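## Task

Shove carrier PC7 into rail tracks 1 to 6 until the lamp behind those tracks turns on. The carrier must finish seated down in the tracks and stay put without the robot holding it. Then release it and pull the gripper away.

## Robot and tools

Robot: one six-joint arm (UFACTORY uf850 type) with a two-finger parallel gripper and a camera on the wrist. Because there is only one arm, every motion command is a single row of 7 numbers. The fingers point along the gripper's +z axis and close along its y axis. The reported end_effector_position (link pinch) sits between the finger pads when they are shut, roughly 2 cm short of the fingertips; closing moves the tips about 10 mm further along +z.

Scene: the loading rails have 18 tracks, each labelled by a numbered tile in front of it; seen from the arm's base, track 1 is at the left. The carrier starts loose in front of its target tracks with its handle facing the base. A lamp behind the tracks lights when the carrier is pushed fully in. Occasionally an outside force may jerk a held part or nudge a loose object.

Frames: the scene frame has its origin on the table top beneath the base, +z up, and +y to the left when facing along +x. Positions are in metres, orientation as a wxyz quaternion, velocities in m/s and rad/s. The base may be slightly tilted, and the printed hand position gets less accurate at long reach.

The row: dx, dy, dz, rx, ry, rz, opening, each a plain number from -1 to 1. The first six are an offset, not a pose, expressed in the gripper's own axes, relative to the gripper pose shown in the most recent result that reports it (for a second or later call within one reply, relative to where the hand is when that call starts). A value of 1.0 means 0.6 m for dx, dy, dz and 180 degrees for rotation; rx, ry, rz form one rotation vector. Every row in a list refers back to that same reference pose, not to the row before it. Sending all zeros therefore pulls the hand back to the reference pose; it is not a pause. Opening is absolute: +1 is fully open (0.084 m), -1 is shut.

execute_actions(actions, pictures): actions holds at most one entry. An empty list just reports the current state. {"rows": [...], "steps": n} runs up to 15 control steps of 1/30 s each, one row per step, repeating the last row if rows run out (default 15 steps). {"steps": n} with no rows is a wait of up to 300 steps, counted from the previous result, so your thinking time is included. pictures (true/false) controls whether camera images come back; by default they do.

move(target, speed): target is one 7-number row as above (offset from the last reported gripper pose). The gripper follows a straight path toward it lasting 0.5 to 10 s; a path needing longer is cut off at 10 s. speed is the path's top speed in m/s, 0.002 to 0.5, default 0.25; rotation is capped at twice that value in rad/s. The opening is applied at the start. The path ignores obstacles, and the real hand can lag, drift, or exceed the speed, especially with the arm stretched out. The result adds a "move:" line: done (settled near target) or another ending such as off_target, moving, held or fault, plus distance to target and any limits. limits=paced means the commanded pose was clipped; limits=held means a safety check blocked some steps, after which the arm may jump faster than requested.

wait(seconds): 0 to 10 s; the robot gets nothing new.

zoom_image(camera, region): camera is "cam_high" or "cam_wrist"; region is [x0, y0, x1, y1] in image pixels, origin top-left, at most 504 by 504. Both images are 896x504. cam_high is fixed high up near (-0.08, -0.01, 1.30) looking down at the workspace; cam_wrist moves with the hand.

read_manual(section): returns licence text only; no motion. finished_scene(scene): ends scene 1 or 2 permanently and reports whether the goal was met; the next scene's task appears in its result.

Controller behaviour: each step the commanded pose is limited to 70 mm and 16 degrees away from the measured pose, and the arm tracks it by damped inverse kinematics, favouring position over orientation. After an action ends the arm only continues to the last clipped pose, so check the reported pose and send the remainder. While the hand is blocked short of its target against something rigid, the pushing force keeps building up to a cap; commanding the hand away ends it, zeros do not.

Result lines: the state gives pose, velocities, grip_measured (finger opening on the command scale), joint positions and joint torques (these include gravity and have offsets, so nonzero in free air). "pose unreachable" and HELD mark steps the clearance check altered or blocked (the base mount counts as arm). "Hand target" is the pose the controller is currently heading for. MOTOR HOT warns from 65 °C; at 80 °C an OVER-TEMPERATURE FAULT brakes the arm until it cools.

Joint load limits (N m): waist 52.8, shoulder 52.8, elbow 44, forearm roll 23.7, wrist pitch 16.7, wrist roll 16.7. Reaching one causes a TORQUE FAULT: the arm backs off, freezes for 10 s and drops the rest of the call. To grip, command an opening well below grip_measured; about 24 N per pad is the maximum.

Avoid: knocking anything off the table (that ends the scene), fast impacts, aiming far beyond a contact point (which presses hard), faults and stops. Push the carrier gently by its handle, confirm the lamp is lit and the carrier sits down in the correct tracks, then open the fingers and back away before calling finished_scene.

Each tool is called after ">>>" as name(argument=value, ...) on one line, values as JSON.

## Session

>>> execute_actions(actions=[])

Scene clock: 0.00 s of 6000.00 s.
end_effector_position=(+0.6382, -0.1298, +0.1713) grip_measured=+1.00 end_effector_quat_wxyz=(+0.068, +0.983, -0.130, +0.110) end_effector_velocity=(+0.001, -0.000, +0.000) end_effector_angular_velocity=(+0.000, -0.001, -0.001)
Joint positions: [-0.007 -0.898 -1.24  -1.388 -0.561  1.528  0.084]
Joint velocities: [-0.     0.    -0.001 -0.     0.     0.    -0.   ]
Joint torques (N m, as the arm reports them, + toward a larger angle): no reading
Hand target: +0.638, -0.130, +0.171; +0.068, +0.983, -0.130, +0.110
camera_calibration (this result's frames):
cam_wrist: T_world_to_cam=[[-0.258425, -0.959523, 0.111949, 0.0597085], [-0.947521, 0.229189, -0.22288, 0.737721], [0.188201, -0.163672, -0.968397, 0.156504], [0, 0, 0, 1]] pos_world=[0.684982, -0.0861708, 0.309297]

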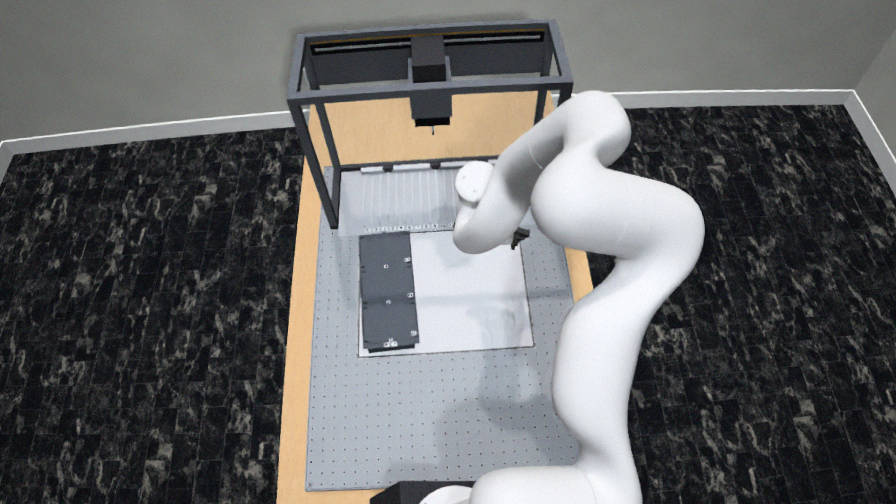

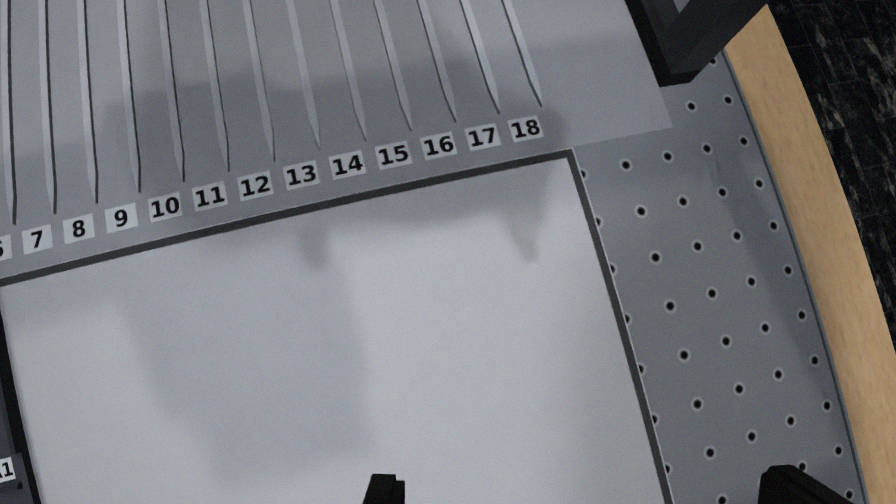

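>>> zoom_image(camera="cam_high", region=[320, 150, 460, 370])

>>> zoom_image(camera="cam_high", region=[345, 200, 435, 250])

>>> zoom_image(camera="cam_high", region=[345, 315, 435, 370])

Region (320, 150, 460, 370) of cam_high's 896x504 image, scaled by 2.291, with more detail than that image has; it fills the left 321 columns of this view, and the rest is white.

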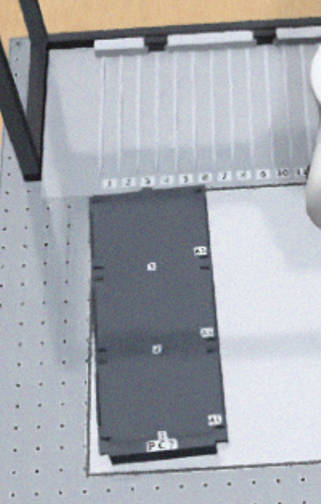

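Region (345, 200, 435, 250) of cam_high's 896x504 image, scaled by 5.600, with more detail than that image has.

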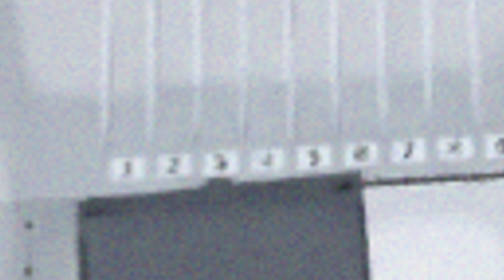

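Region (345, 315, 435, 370) of cam_high's 896x504 image, scaled by 5.600, with more detail than that image has.

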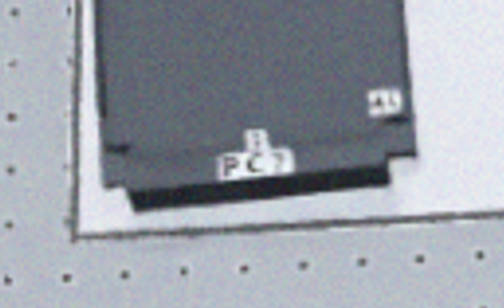

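>>> move(target=[-0.4322, -0.3403, -0.0101, 0.094, -0.0199, -0.5949, 0.05], speed=0.5)

Scene clock: 80.93 s of 6000.00 s.
end_effector_position=(+0.4482, +0.1307, +0.0962) grip_measured=+0.04 end_effector_quat_wxyz=(-0.000, +0.690, +0.724, +0.002) end_effector_velocity=(-0.001, +0.000, -0.000) end_effector_angular_velocity=(-0.004, +0.014, +0.005)
Joint positions: [ 0.372 -1.102 -1.071 -1.26  -0.379  0.041  0.046]
Joint velocities: [ 0.    -0.005 -0.01   0.053 -0.005 -0.056 -0.   ]
Joint torques (N m, as the arm reports them, + toward a larger angle): [  6.9   44.38 -11.63   1.01   0.33   0.43]
Hand target: +0.448, +0.131, +0.096; -0.001, +0.690, +0.724, +0.001
Off the commanded pose: 0.002 m, 0 deg.
After step 90, 75.30 s passed at rest.
move: done
camera_calibration (this result's frames):
cam_wrist: T_world_to_cam=[[0.998126, 0.0609434, 0.0054311, -0.417326], [0.0609052, -0.998119, 0.00693939, 0.167619], [0.00584379, -0.0065956, -0.999961, 0.22636], [0, 0, 0, 1]] pos_world=[0.405012, 0.19423, 0.227454]

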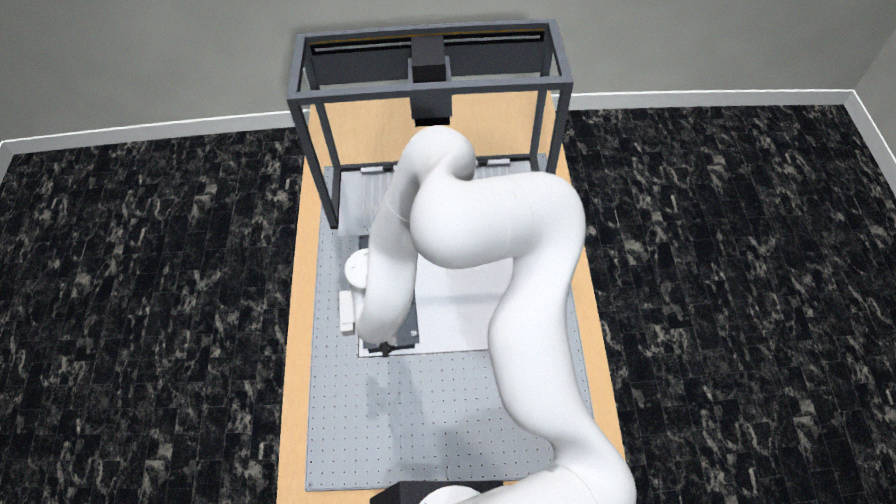

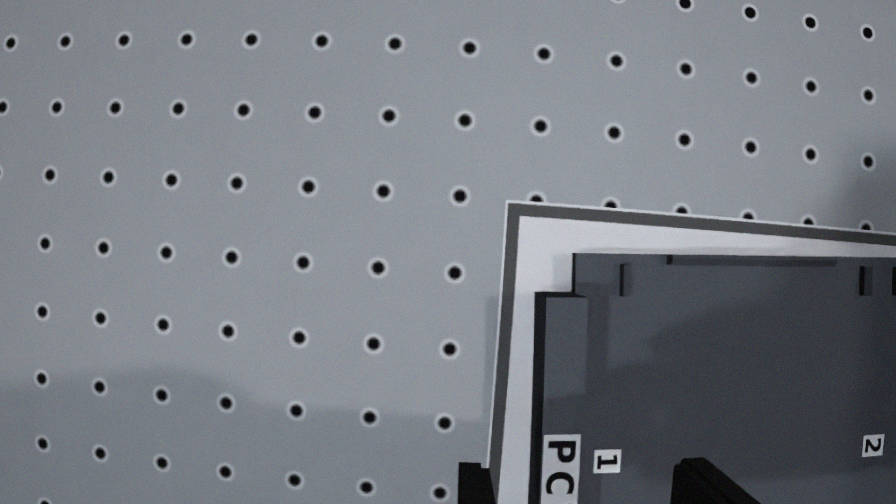

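>>> execute_actions(actions=[])

>>> zoom_image(camera="cam_wrist", region=[440, 180, 740, 504])

>>> zoom_image(camera="cam_wrist", region=[496, 185, 696, 315])

>>> zoom_image(camera="cam_wrist", region=[696, 185, 896, 315])

Scene clock: 85.00 s of 6000.00 s.
end_effector_position=(+0.4481, +0.1308, +0.0961) grip_measured=+0.04 end_effector_quat_wxyz=(-0.001, +0.690, +0.724, +0.001) end_effector_velocity=(+0.000, +0.000, +0.000) end_effector_angular_velocity=(-0.000, -0.001, +0.001)
Joint positions: [ 0.372 -1.102 -1.072 -1.255 -0.38   0.035  0.046]
Joint velocities: [ 0.001 -0.    -0.    -0.001 -0.    -0.     0.   ]
Joint torques (N m, as the arm reports them, + toward a larger angle): [  6.98  44.25 -11.55   1.47   0.3    0.46]
Hand target: +0.448, +0.131, +0.096; -0.001, +0.690, +0.724, +0.001
Off the commanded pose: 0.002 m, 0 deg.
Steps of this call (steps 1 to 90: nothing new was sent; then 1.07 s passed at rest). Readings (end_effector_position):
1: (+0.4482, +0.1307, +0.0962)
2: (+0.4482, +0.1308, +0.0962)
4: (+0.4482, +0.1308, +0.0961)
8: (+0.4481, +0.1308, +0.0961)
90: the state above
camera_calibration (this result's frames):
cam_wrist: T_world_to_cam=[[0.998093, 0.0615973, 0.00397295, -0.417191], [0.0615671, -0.998076, 0.00732859, 0.167384], [0.00441672, -0.00707001, -0.999965, 0.227034], [0, 0, 0, 1]] pos_world=[0.405088, 0.194365, 0.227456]

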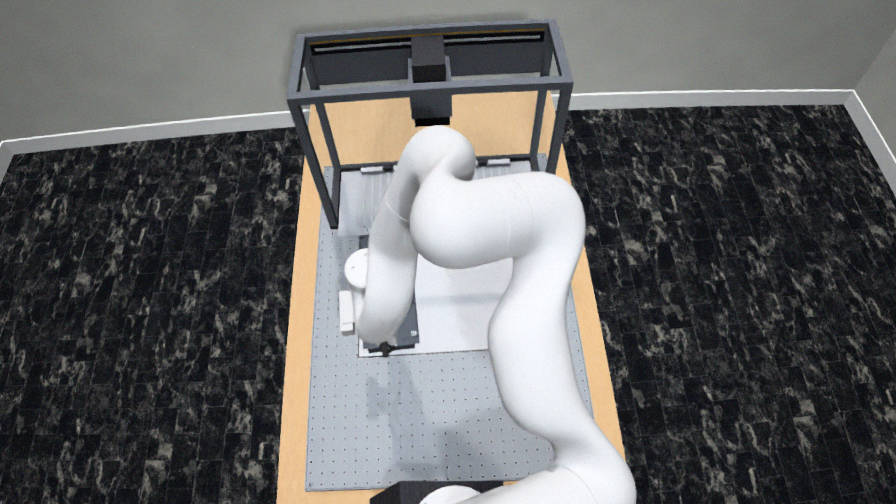

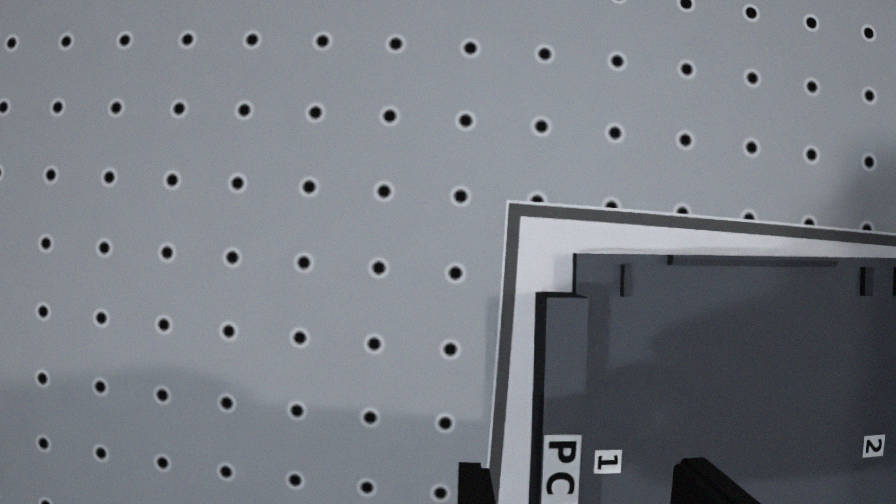

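Region (440, 180, 740, 504) of cam_wrist's 896x504 image, scaled by 1.556, with more detail than that image has; it fills the left 467 columns of this view, and the rest is white.

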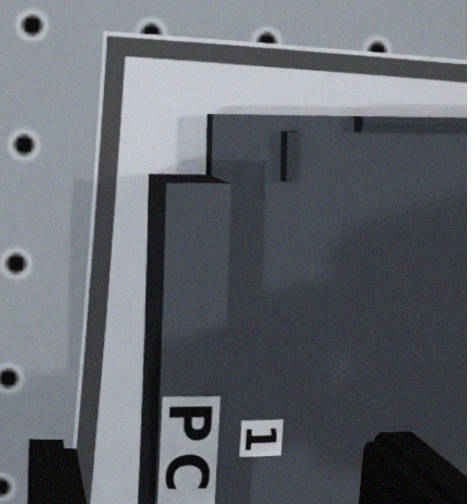

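Region (496, 185, 696, 315) of cam_wrist's 896x504 image, scaled by 2.520, with more detail than that image has; it fills the top 328 rows of this view, and the rest is white.

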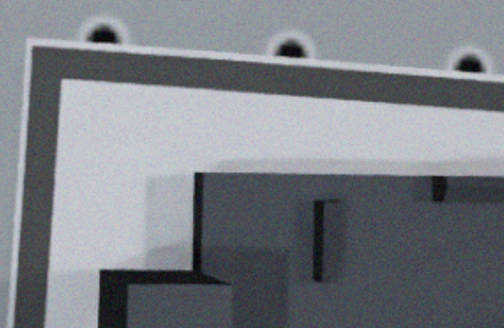

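Region (696, 185, 896, 315) of cam_wrist's 896x504 image, scaled by 2.520, with more detail than that image has; it fills the top 328 rows of this view, and the rest is white.

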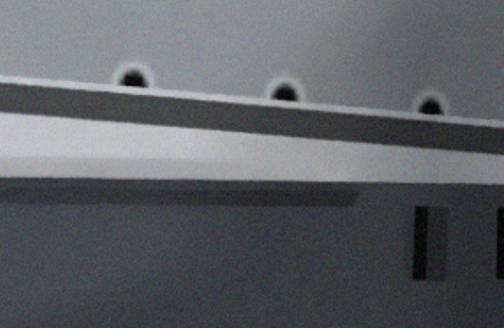

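>>> move(target=[0.0, 0.0, 0.0693, 0.0, 0.0, 0.0, -0.35], speed=0.09)

>>> execute_actions(actions=[{"rows": [[0,0,0,0,0,0,-0.45],[0,0,0,0,0,0,-0.53],[0,0,0,0,0,0,-0.6],[0,0,0,0,0,0,-0.65],[0,0,0,0,0,0,-0.69],[0,0,0,0,0,0,-0.72],[0,0,0,0,0,0,-0.75],[0,0,0,0,0,0,-0.8],[0,0,0,0,0,0,-0.87],[0,0,0,0,0,0,-0.94],[0,0,0,0,0,0,-1.0],[0,0,-0.001,0,0,0,-1.0],[0,0,-0.0018,0,0,0,-1.0]], "steps": 15}])

Scene clock: 112.47 s of 6000.00 s.
end_effector_position=(+0.4482, +0.1310, +0.0548) grip_measured=-0.37 end_effector_quat_wxyz=(-0.001, +0.690, +0.724, +0.001) end_effector_velocity=(-0.000, -0.000, -0.002) end_effector_angular_velocity=(-0.000, -0.001, -0.001)
Joint positions: [ 0.342 -1.193 -1.116 -1.402 -0.37   0.161  0.028]
Joint velocities: [-0.002 -0.005 -0.001 -0.013  0.     0.012  0.   ]
Joint torques (N m, as the arm reports them, + toward a larger angle): [  8.72  46.1  -10.52   1.76   0.27   0.41]
Hand target: +0.448, +0.131, +0.054; -0.001, +0.690, +0.724, +0.001
Off the commanded pose: 0.000 m, 0 deg.
After step 90, 23.57 s passed at rest.
move: done
camera_calibration (this result's frames):
cam_wrist: T_world_to_cam=[[0.998096, 0.0615311, 0.00424672, -0.417108], [0.0614992, -0.998081, 0.00728006, 0.167903], [0.00468652, -0.00700503, -0.999964, 0.185571], [0, 0, 0, 1]] pos_world=[0.405118, 0.194546, 0.186114]

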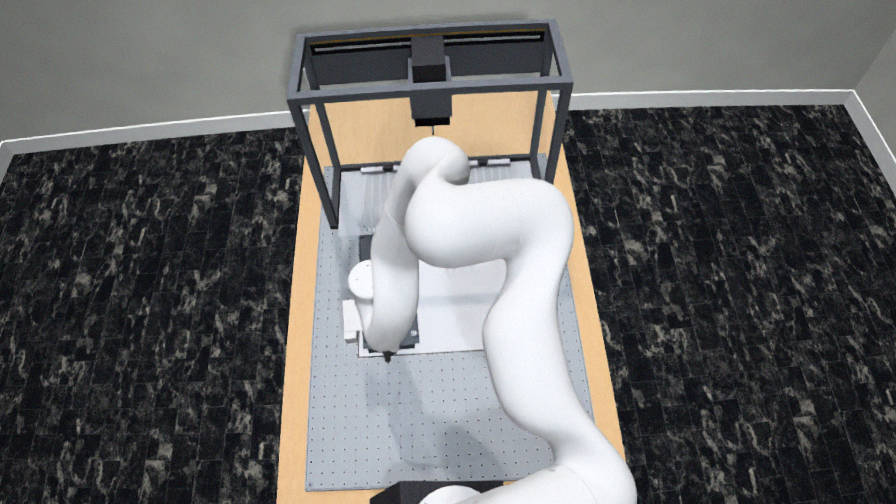

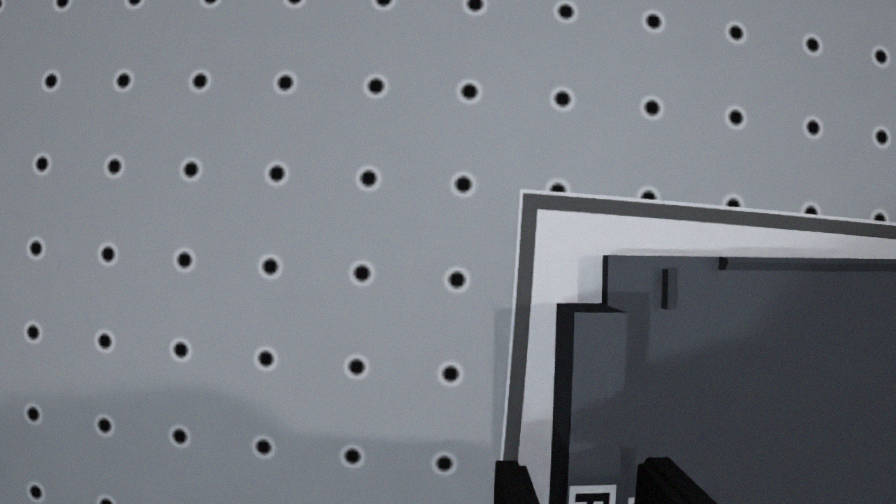

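Scene clock: 112.97 s of 6000.00 s.
end_effector_position=(+0.4479, +0.1309, +0.0552) grip_measured=-0.74 end_effector_quat_wxyz=(-0.001, +0.690, +0.724, +0.001) end_effector_velocity=(-0.004, -0.000, +0.005) end_effector_angular_velocity=(-0.002, +0.004, +0.003)
Joint positions: [ 0.343 -1.192 -1.115 -1.4   -0.37   0.16   0.012]
Joint velocities: [ 0.006  0.012  0.012  0.018 -0.    -0.014  0.   ]
Joint torques (N m, as the arm reports them, + toward a larger angle): [  7.84  46.76 -11.01   1.34   0.42   0.46]
Hand target: +0.448, +0.131, +0.056; -0.001, +0.690, +0.724, +0.001
Off the commanded pose: 0.001 m, 0 deg.
Steps of this call (steps 1 to 15: all 15 steps of this action). Readings (end_effector_position):
1: (+0.4482, +0.1310, +0.0547)
2: (+0.4482, +0.1310, +0.0547)
4: (+0.4482, +0.1310, +0.0548)
8: (+0.4485, +0.1310, +0.0549)
15: the state above
camera_calibration (this result's frames):
cam_wrist: T_world_to_cam=[[0.998089, 0.06167, 0.00378926, -0.416823], [0.0616408, -0.998071, 0.00738636, 0.167778], [0.00423746, -0.00713867, -0.999966, 0.186172], [0, 0, 0, 1]] pos_world=[0.404896, 0.194489, 0.186506]

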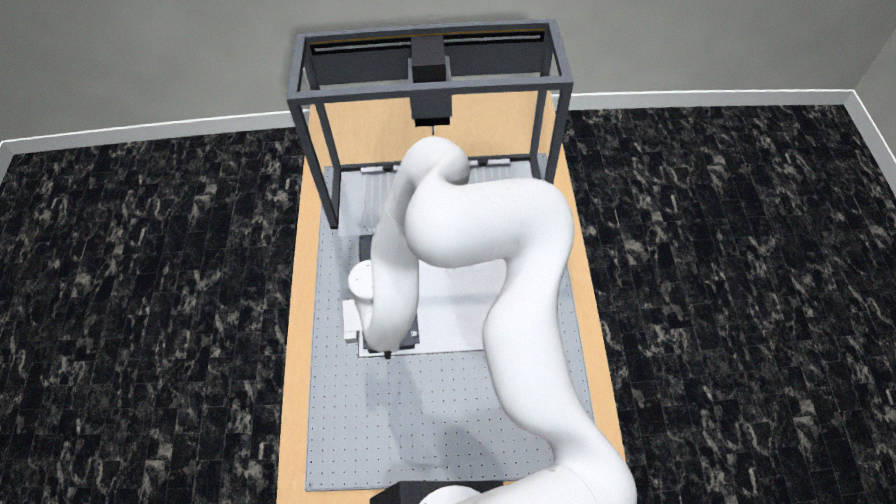

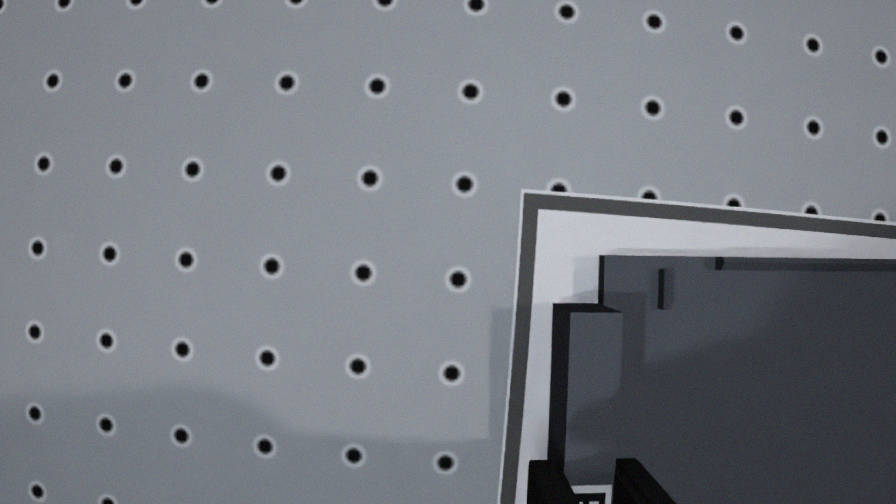

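>>> move(target=[0.011, -0.0128, -0.0012, 0.0, 0.0, 0.0167, -1.0], speed=0.04)

>>> move(target=[0.0, 0.043, 0.0, 0.0, 0.0, 0.0, -1.0], speed=0.04)

>>> zoom_image(camera="cam_high", region=[345, 200, 435, 250])

>>> zoom_image(camera="cam_wrist", region=[440, 195, 680, 315])

>>> zoom_image(camera="cam_wrist", region=[656, 195, 896, 315])

Scene clock: 123.67 s of 6000.00 s.
end_effector_position=(+0.4401, +0.1372, +0.0560) grip_measured=-0.74 end_effector_quat_wxyz=(-0.001, +0.708, +0.706, +0.001) end_effector_velocity=(-0.001, +0.001, +0.000) end_effector_angular_velocity=(+0.001, -0.003, -0.008)
Joint positions: [ 0.36  -1.193 -1.104 -1.412 -0.366  0.243  0.012]
Joint velocities: [ 0.003  0.     0.002 -0.011  0.001  0.023  0.   ]
Joint torques (N m, as the arm reports them, + toward a larger angle): [  7.26  46.45 -10.37   1.66  -0.03   0.6 ]
Hand target: +0.440, +0.137, +0.056; -0.001, +0.709, +0.706, +0.001
Off the commanded pose: 0.000 m, 0 deg.
After step 90, 6.77 s passed at rest.
move: done
camera_calibration (this result's frames):
cam_wrist: T_world_to_cam=[[0.999942, 0.0102508, 0.00343447, -0.40313], [0.0102257, -0.999921, 0.00724462, 0.197348], [0.00350847, -0.00720908, -0.999968, 0.187357], [0, 0, 0, 1]] pos_world=[0.400431, 0.202815, 0.187305]

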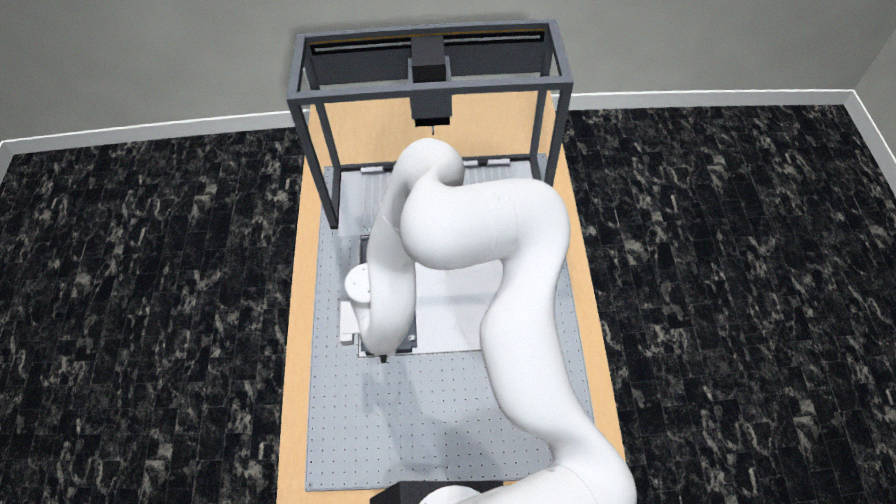

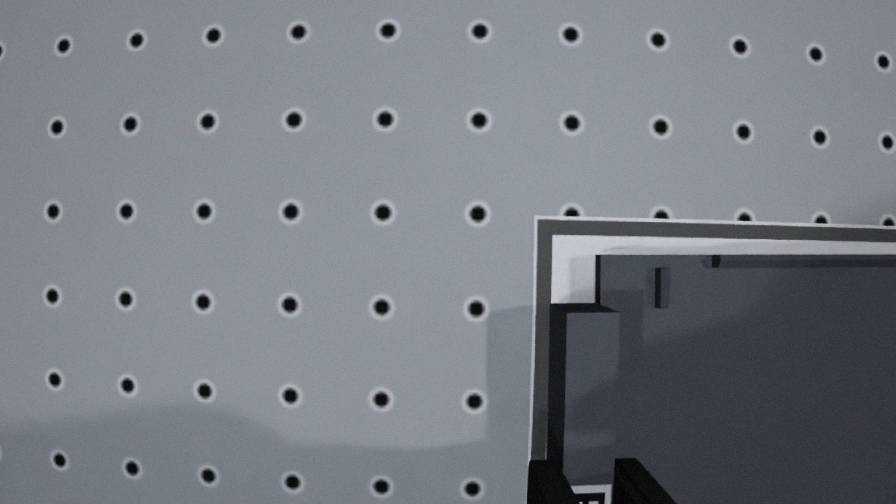

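Scene clock: 124.63 s of 6000.00 s.
end_effector_position=(+0.4655, +0.1369, +0.0559) grip_measured=-0.74 end_effector_quat_wxyz=(-0.001, +0.708, +0.706, +0.001) end_effector_velocity=(+0.002, -0.000, -0.000) end_effector_angular_velocity=(-0.001, +0.004, -0.001)
Joint positions: [ 0.341 -1.21  -1.169 -1.309 -0.378  0.111  0.012]
Joint velocities: [-0.002 -0.003 -0.007  0.021 -0.002 -0.022  0.   ]
Joint torques (N m, as the arm reports them, + toward a larger angle): [  9.84  51.39 -13.95   0.89   0.24   0.48]
Hand target: +0.466, +0.137, +0.056; -0.001, +0.708, +0.706, +0.001
Off the commanded pose: 0.000 m, 0 deg.
move: done
camera_calibration (this result's frames):
cam_wrist: T_world_to_cam=[[0.999942, 0.0101864, 0.00342521, -0.428544], [0.0101603, -0.99992, 0.00754788, 0.19681], [0.00350182, -0.00751265, -0.999966, 0.187226], [0, 0, 0, 1]] pos_world=[0.425864, 0.202566, 0.187202]

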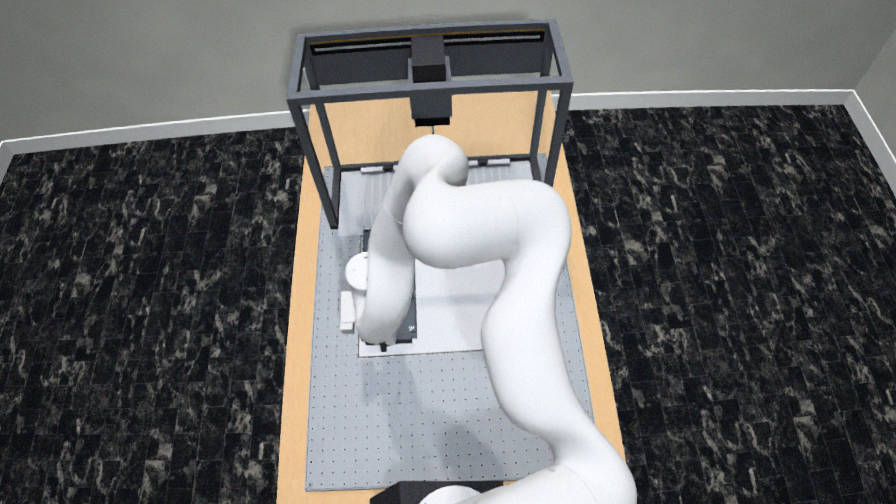

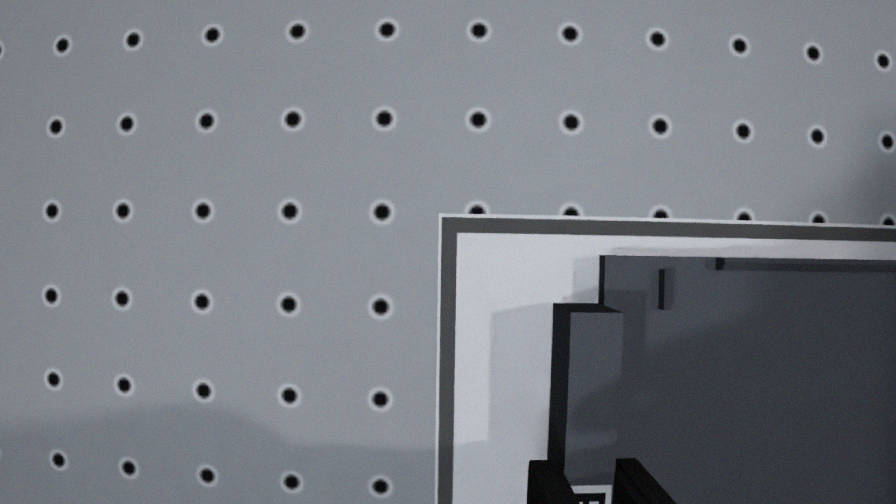

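Region (345, 200, 435, 250) of cam_high's 896x504 image, scaled by 5.600, with more detail than that image has.

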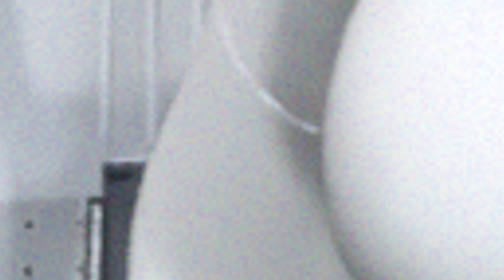

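Region (440, 195, 680, 315) of cam_wrist's 896x504 image, scaled by 2.100, with more detail than that image has.

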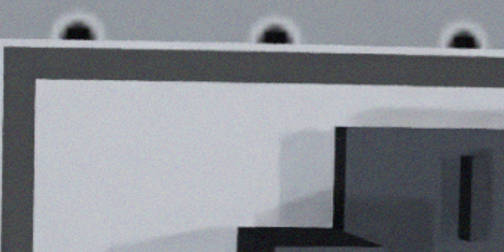

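Region (656, 195, 896, 315) of cam_wrist's 896x504 image, scaled by 2.100, with more detail than that image has.

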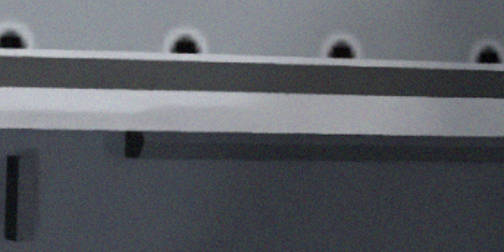

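>>> move(target=[0.0012, 0.075, -0.0005, 0.0, 0.0, 0.0, -1.0], speed=0.05)

>>> zoom_image(camera="cam_high", region=[335, 155, 435, 250])

Scene clock: 148.70 s of 6000.00 s.
end_effector_position=(+0.5101, +0.1371, +0.0561) grip_measured=-0.74 end_effector_quat_wxyz=(-0.001, +0.708, +0.706, +0.001) end_effector_velocity=(+0.002, -0.000, -0.000) end_effector_angular_velocity=(-0.001, +0.003, +0.001)
Joint positions: [ 0.312 -1.245 -1.293 -1.137 -0.409 -0.105  0.012]
Joint velocities: [-0.002 -0.003 -0.007  0.014 -0.003 -0.017 -0.   ]
Joint torques (N m, as the arm reports them, + toward a larger angle): [  9.16  53.59 -15.6    1.39   0.43   0.5 ]
Hand target: +0.510, +0.137, +0.056; -0.001, +0.708, +0.706, +0.001
Off the commanded pose: 0.001 m, 0 deg.
After step 90, 19.80 s passed at rest.
move: done
camera_calibration (this result's frames):
cam_wrist: T_world_to_cam=[[0.999943, 0.0101703, 0.00318962, -0.473116], [0.0101445, -0.999917, 0.00799867, 0.196602], [0.0032707, -0.00796586, -0.999963, 0.187434], [0, 0, 0, 1]] pos_world=[0.470481, 0.202891, 0.187363]

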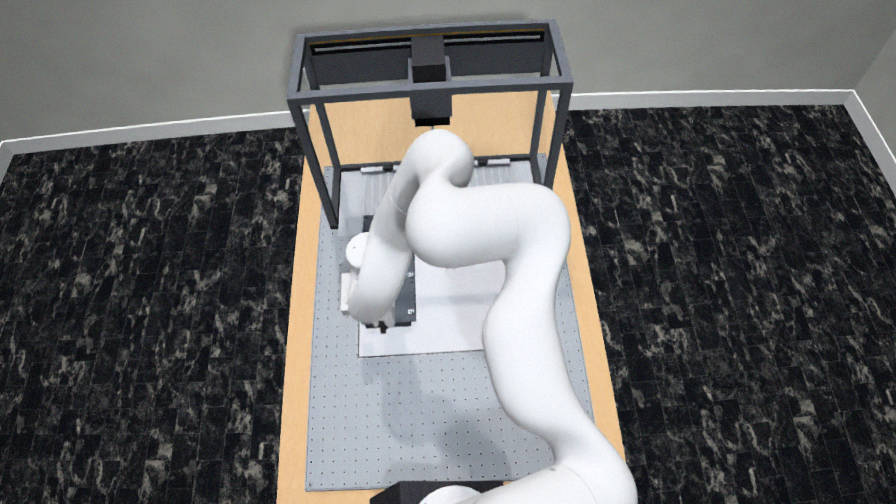

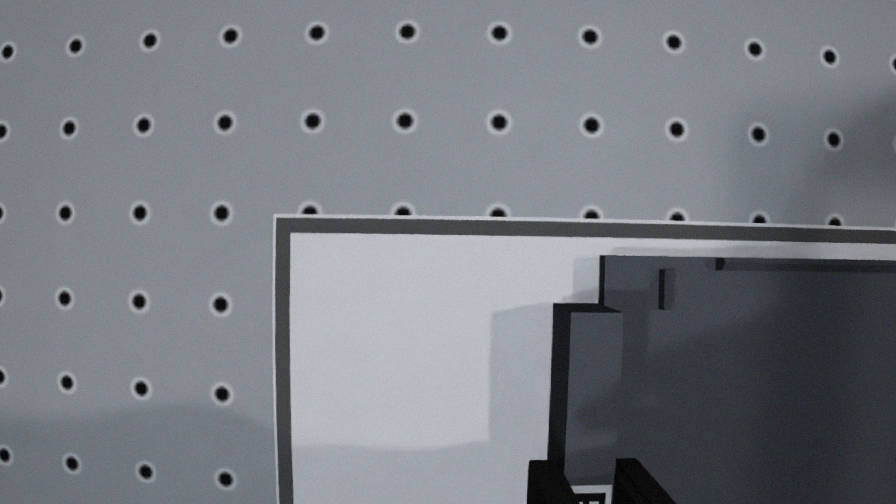

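Region (335, 155, 435, 250) of cam_high's 896x504 image, scaled by 5.040, with more detail than that image has; it fills the top 479 rows of this view, and the rest is white.

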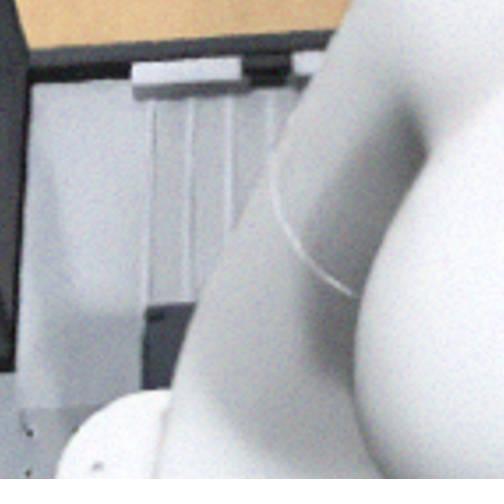

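>>> move(target=[0.0008, 0.224, -0.002, 0.0, 0.0, 0.0, -1.0], speed=0.11)

>>> zoom_image(camera="cam_high", region=[335, 145, 435, 240])

Scene clock: 153.53 s of 6000.00 s.
end_effector_position=(+0.6438, +0.1364, +0.0570) grip_measured=-0.74 end_effector_quat_wxyz=(-0.001, +0.708, +0.706, +0.000) end_effector_velocity=(+0.002, +0.001, +0.000) end_effector_angular_velocity=(+0.000, +0.002, +0.001)
Joint positions: [ 0.246 -1.416 -1.753 -0.745 -0.575 -0.62   0.012]
Joint velocities: [ 0.    -0.005 -0.012  0.01  -0.006 -0.012  0.   ]
Joint torques (N m, as the arm reports them, + toward a larger angle): [ 10.92  61.7  -20.33   1.21   0.72   0.51]
Hand target: +0.644, +0.136, +0.057; -0.001, +0.708, +0.706, -0.000
Off the commanded pose: 0.001 m, 0 deg.
After step 90, 0.13 s passed at rest.
move: done
camera_calibration (this result's frames):
cam_wrist: T_world_to_cam=[[0.999948, 0.00991947, 0.00242319, -0.606782], [0.00989765, -0.999912, 0.00885901, 0.194646], [0.00251085, -0.00883456, -0.999958, 0.188557], [0, 0, 0, 1]] pos_world=[0.60435, 0.202314, 0.188295]

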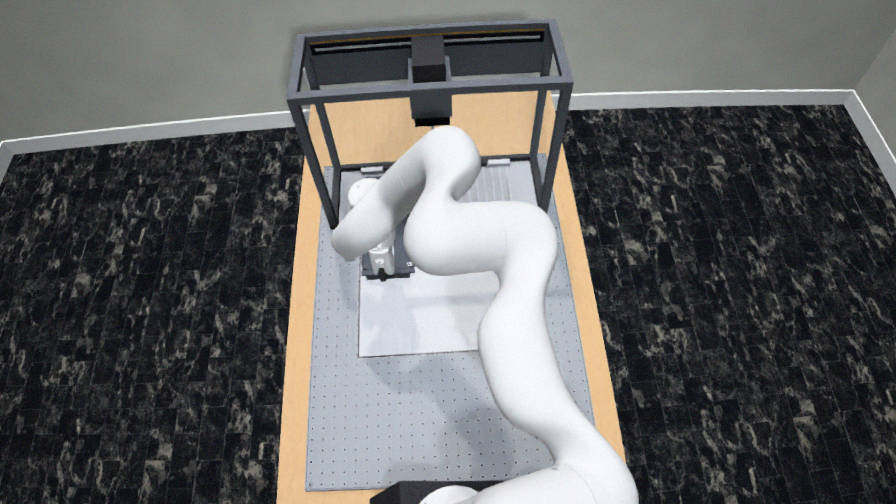

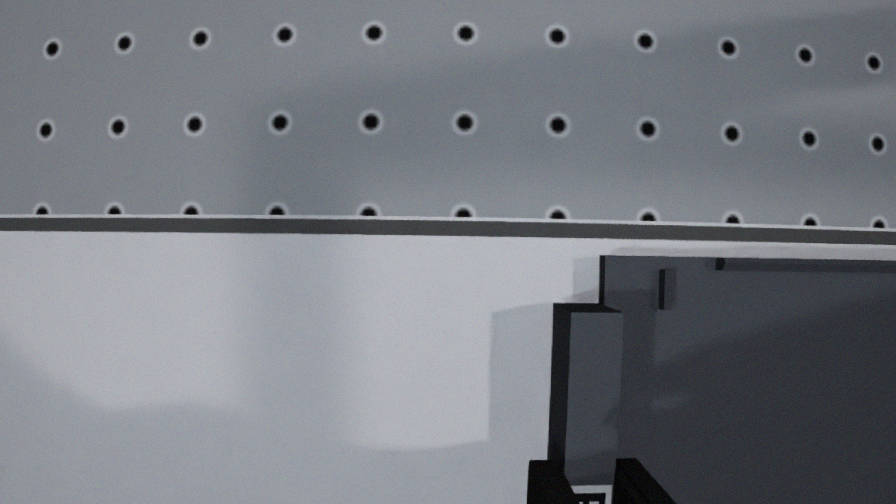

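Region (335, 145, 435, 240) of cam_high's 896x504 image, scaled by 5.040, with more detail than that image has; it fills the top 479 rows of this view, and the rest is white.

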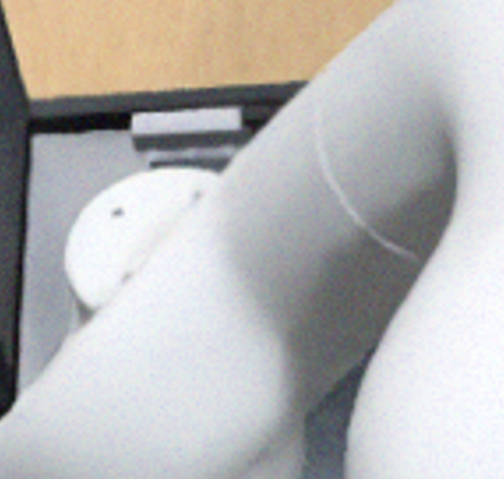

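>>> move(target=[0.0, 0.0255, 0.001, 0.0, 0.0, 0.0, -1.0], speed=0.025)

>>> zoom_image(camera="cam_high", region=[335, 145, 435, 240])

Scene clock: 158.23 s of 6000.00 s.
end_effector_position=(+0.6588, +0.1363, +0.0564) grip_measured=-0.74 end_effector_quat_wxyz=(-0.001, +0.708, +0.706, -0.000) end_effector_velocity=(+0.000, +0.000, -0.001) end_effector_angular_velocity=(-0.002, +0.004, +0.001)
Joint positions: [ 0.24  -1.445 -1.819 -0.711 -0.601 -0.667  0.012]
Joint velocities: [ 0.    -0.005 -0.008  0.006 -0.006 -0.008  0.   ]
Joint torques (N m, as the arm reports them, + toward a larger angle): [ 11.01  63.92 -22.17   1.49   0.92   0.54]
Hand target: +0.659, +0.136, +0.056; -0.001, +0.708, +0.706, -0.000
Off the commanded pose: 0.000 m, 0 deg.
After step 90, 0.80 s passed at rest.
move: done
camera_calibration (this result's frames):
cam_wrist: T_world_to_cam=[[0.999949, 0.00988697, 0.00221139, -0.621708], [0.0098665, -0.99991, 0.00908293, 0.194361], [0.00230099, -0.00906065, -0.999956, 0.188042], [0, 0, 0, 1]] pos_world=[0.619326, 0.202195, 0.187643]

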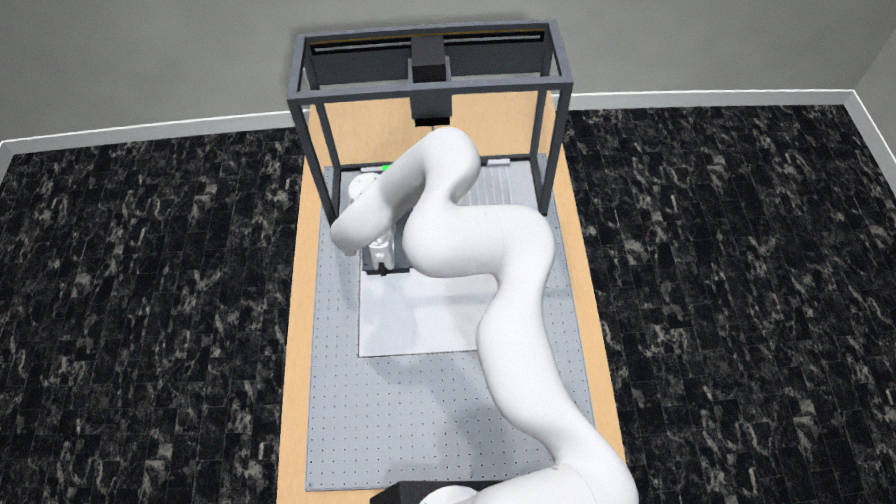

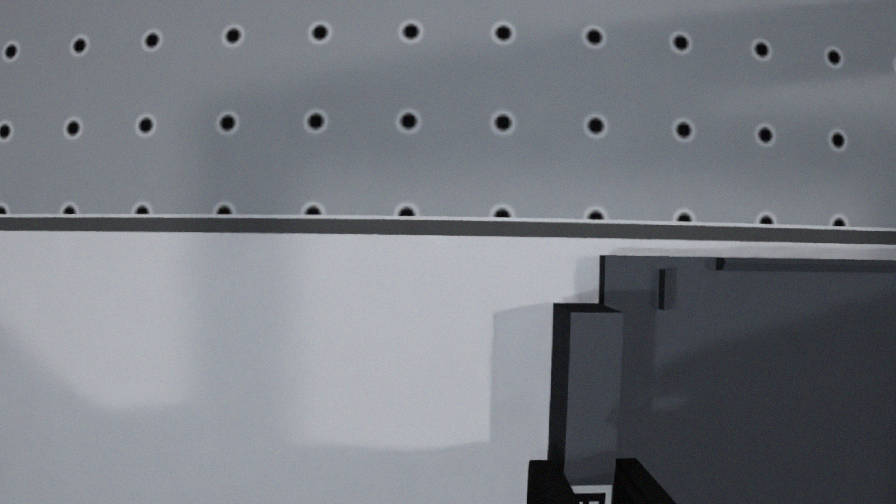

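Region (335, 145, 435, 240) of cam_high's 896x504 image, scaled by 5.040, with more detail than that image has; it fills the top 479 rows of this view, and the rest is white.

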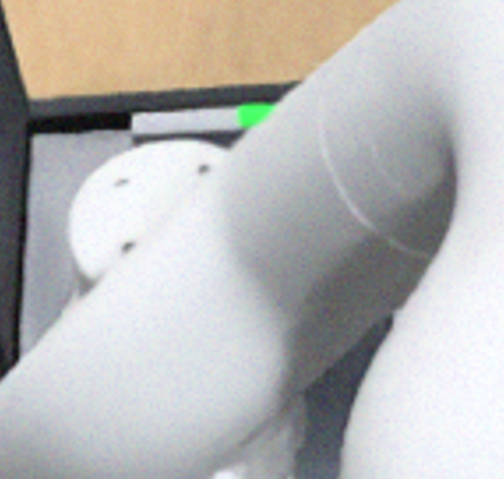

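>>> execute_actions(actions=[{"rows": [[0,0.0008,0.0003,0,0,0,-1],[0,0.0014,0.0006,0,0,0,-1],[0,0.002,0.0009,0,0,0,-1],[0,0.0023,0.001,0,0,0,-1],[0,0.0023,0.001,0,0,0,-1],[0,0.0023,0.001,0,0,0,-1],[0,0.0023,0.001,0,0,0,-1],[0,0.0023,0.001,0,0,0,-1],[0,0.0023,0.001,0,0,0,-1],[0,0.0023,0.001,0,0,0,-1]], "steps": 12}], pictures=false)

>>> execute_actions(actions=[{"rows": [[0,0,0,0,0,0,-0.72],[0,0,0,0,0,0,-0.66],[0,0,0,0,0,0,-0.58],[0,0,-0.001,0,0,0,-0.5],[0,0,-0.002,0,0,0,-0.4],[0,0,-0.003,0,0,0,-0.3],[0,0,-0.003,0,0,0,-0.25]], "steps": 10}])

Scene clock: 165.67 s of 6000.00 s.
end_effector_position=(+0.6595, +0.1363, +0.0561) grip_measured=-0.74 end_effector_quat_wxyz=(-0.001, +0.708, +0.706, -0.001) end_effector_velocity=(+0.001, +0.000, -0.000) end_effector_angular_velocity=(+0.001, -0.001, +0.001)
Joint positions: [ 0.24  -1.448 -1.825 -0.708 -0.606 -0.671  0.011]
Joint velocities: [ 0.    -0.002 -0.003  0.     0.    -0.002 -0.   ]
Joint torques (N m, as the arm reports them, + toward a larger angle): [  4.23  56.53 -29.71  -1.18   6.36   0.42]
Hand target: +0.660, +0.136, +0.056; -0.001, +0.708, +0.706, -0.000
Off the commanded pose: 0.001 m, 0 deg.
Steps of this call (steps 1 to 90: nothing new was sent; then 4.03 s passed at rest; steps 91 to 102: all 12 steps of this action). Readings (end_effector_position):
91: (+0.6591, +0.1363, +0.0564)
92: (+0.6591, +0.1363, +0.0564)
94: (+0.6592, +0.1363, +0.0563)
98: (+0.6594, +0.1363, +0.0562)
102: the state above

Scene clock: 166.00 s of 6000.00 s.
end_effector_position=(+0.6610, +0.1365, +0.0579) grip_measured=-0.27 end_effector_quat_wxyz=(-0.000, +0.709, +0.706, +0.001) end_effector_velocity=(-0.009, -0.001, +0.002) end_effector_angular_velocity=(-0.016, +0.021, +0.003)
Joint positions: [ 0.24  -1.445 -1.824 -0.708 -0.603 -0.671  0.032]
Joint velocities: [ 0.006  0.007  0.014  0.008 -0.022 -0.002  0.   ]
Joint torques (N m, as the arm reports them, + toward a larger angle): [ 11.33  56.48 -18.07   1.52   0.33   0.56]
Hand target: +0.660, +0.136, +0.058; -0.001, +0.708, +0.706, -0.001
Off the commanded pose: 0.001 m, 0 deg.
Steps of this call (steps 1 to 10: all 10 steps of this action). Readings (end_effector_position):
1: (+0.6596, +0.1363, +0.0561)
2: (+0.6596, +0.1363, +0.0561)
4: (+0.6614, +0.1363, +0.0564)
8: (+0.6616, +0.1365, +0.0576)
10: the state above
camera_calibration (this result's frames):
cam_wrist: T_world_to_cam=[[0.999945, 0.00966845, 0.00418218, -0.623999], [0.00963449, -0.999921, 0.00806569, 0.194784], [0.00425983, -0.00802495, -0.999959, 0.188136], [0, 0, 0, 1]] pos_world=[0.621286, 0.202311, 0.189167]

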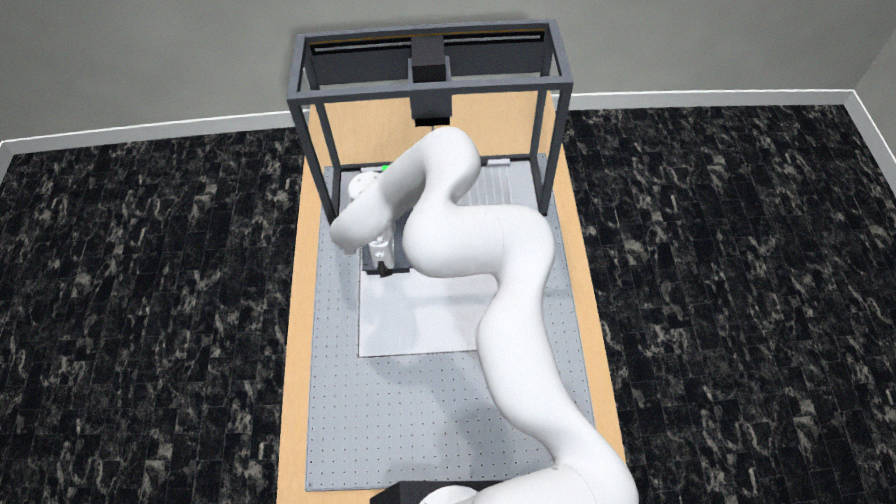

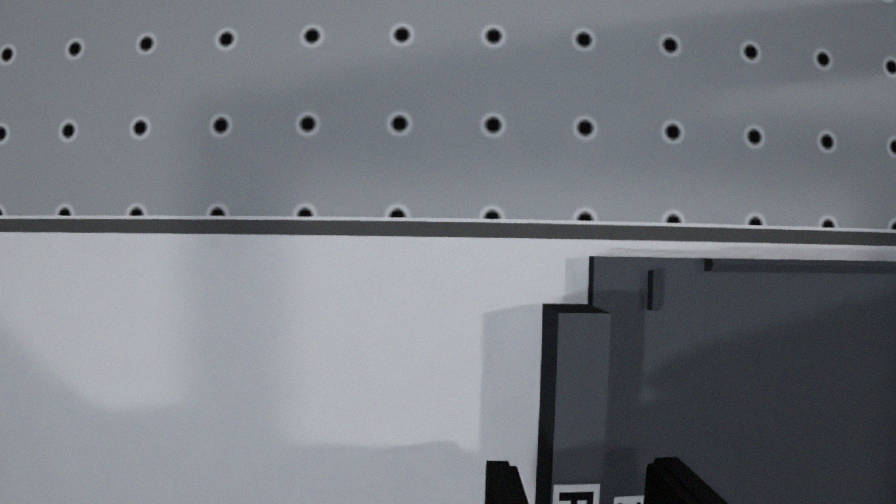

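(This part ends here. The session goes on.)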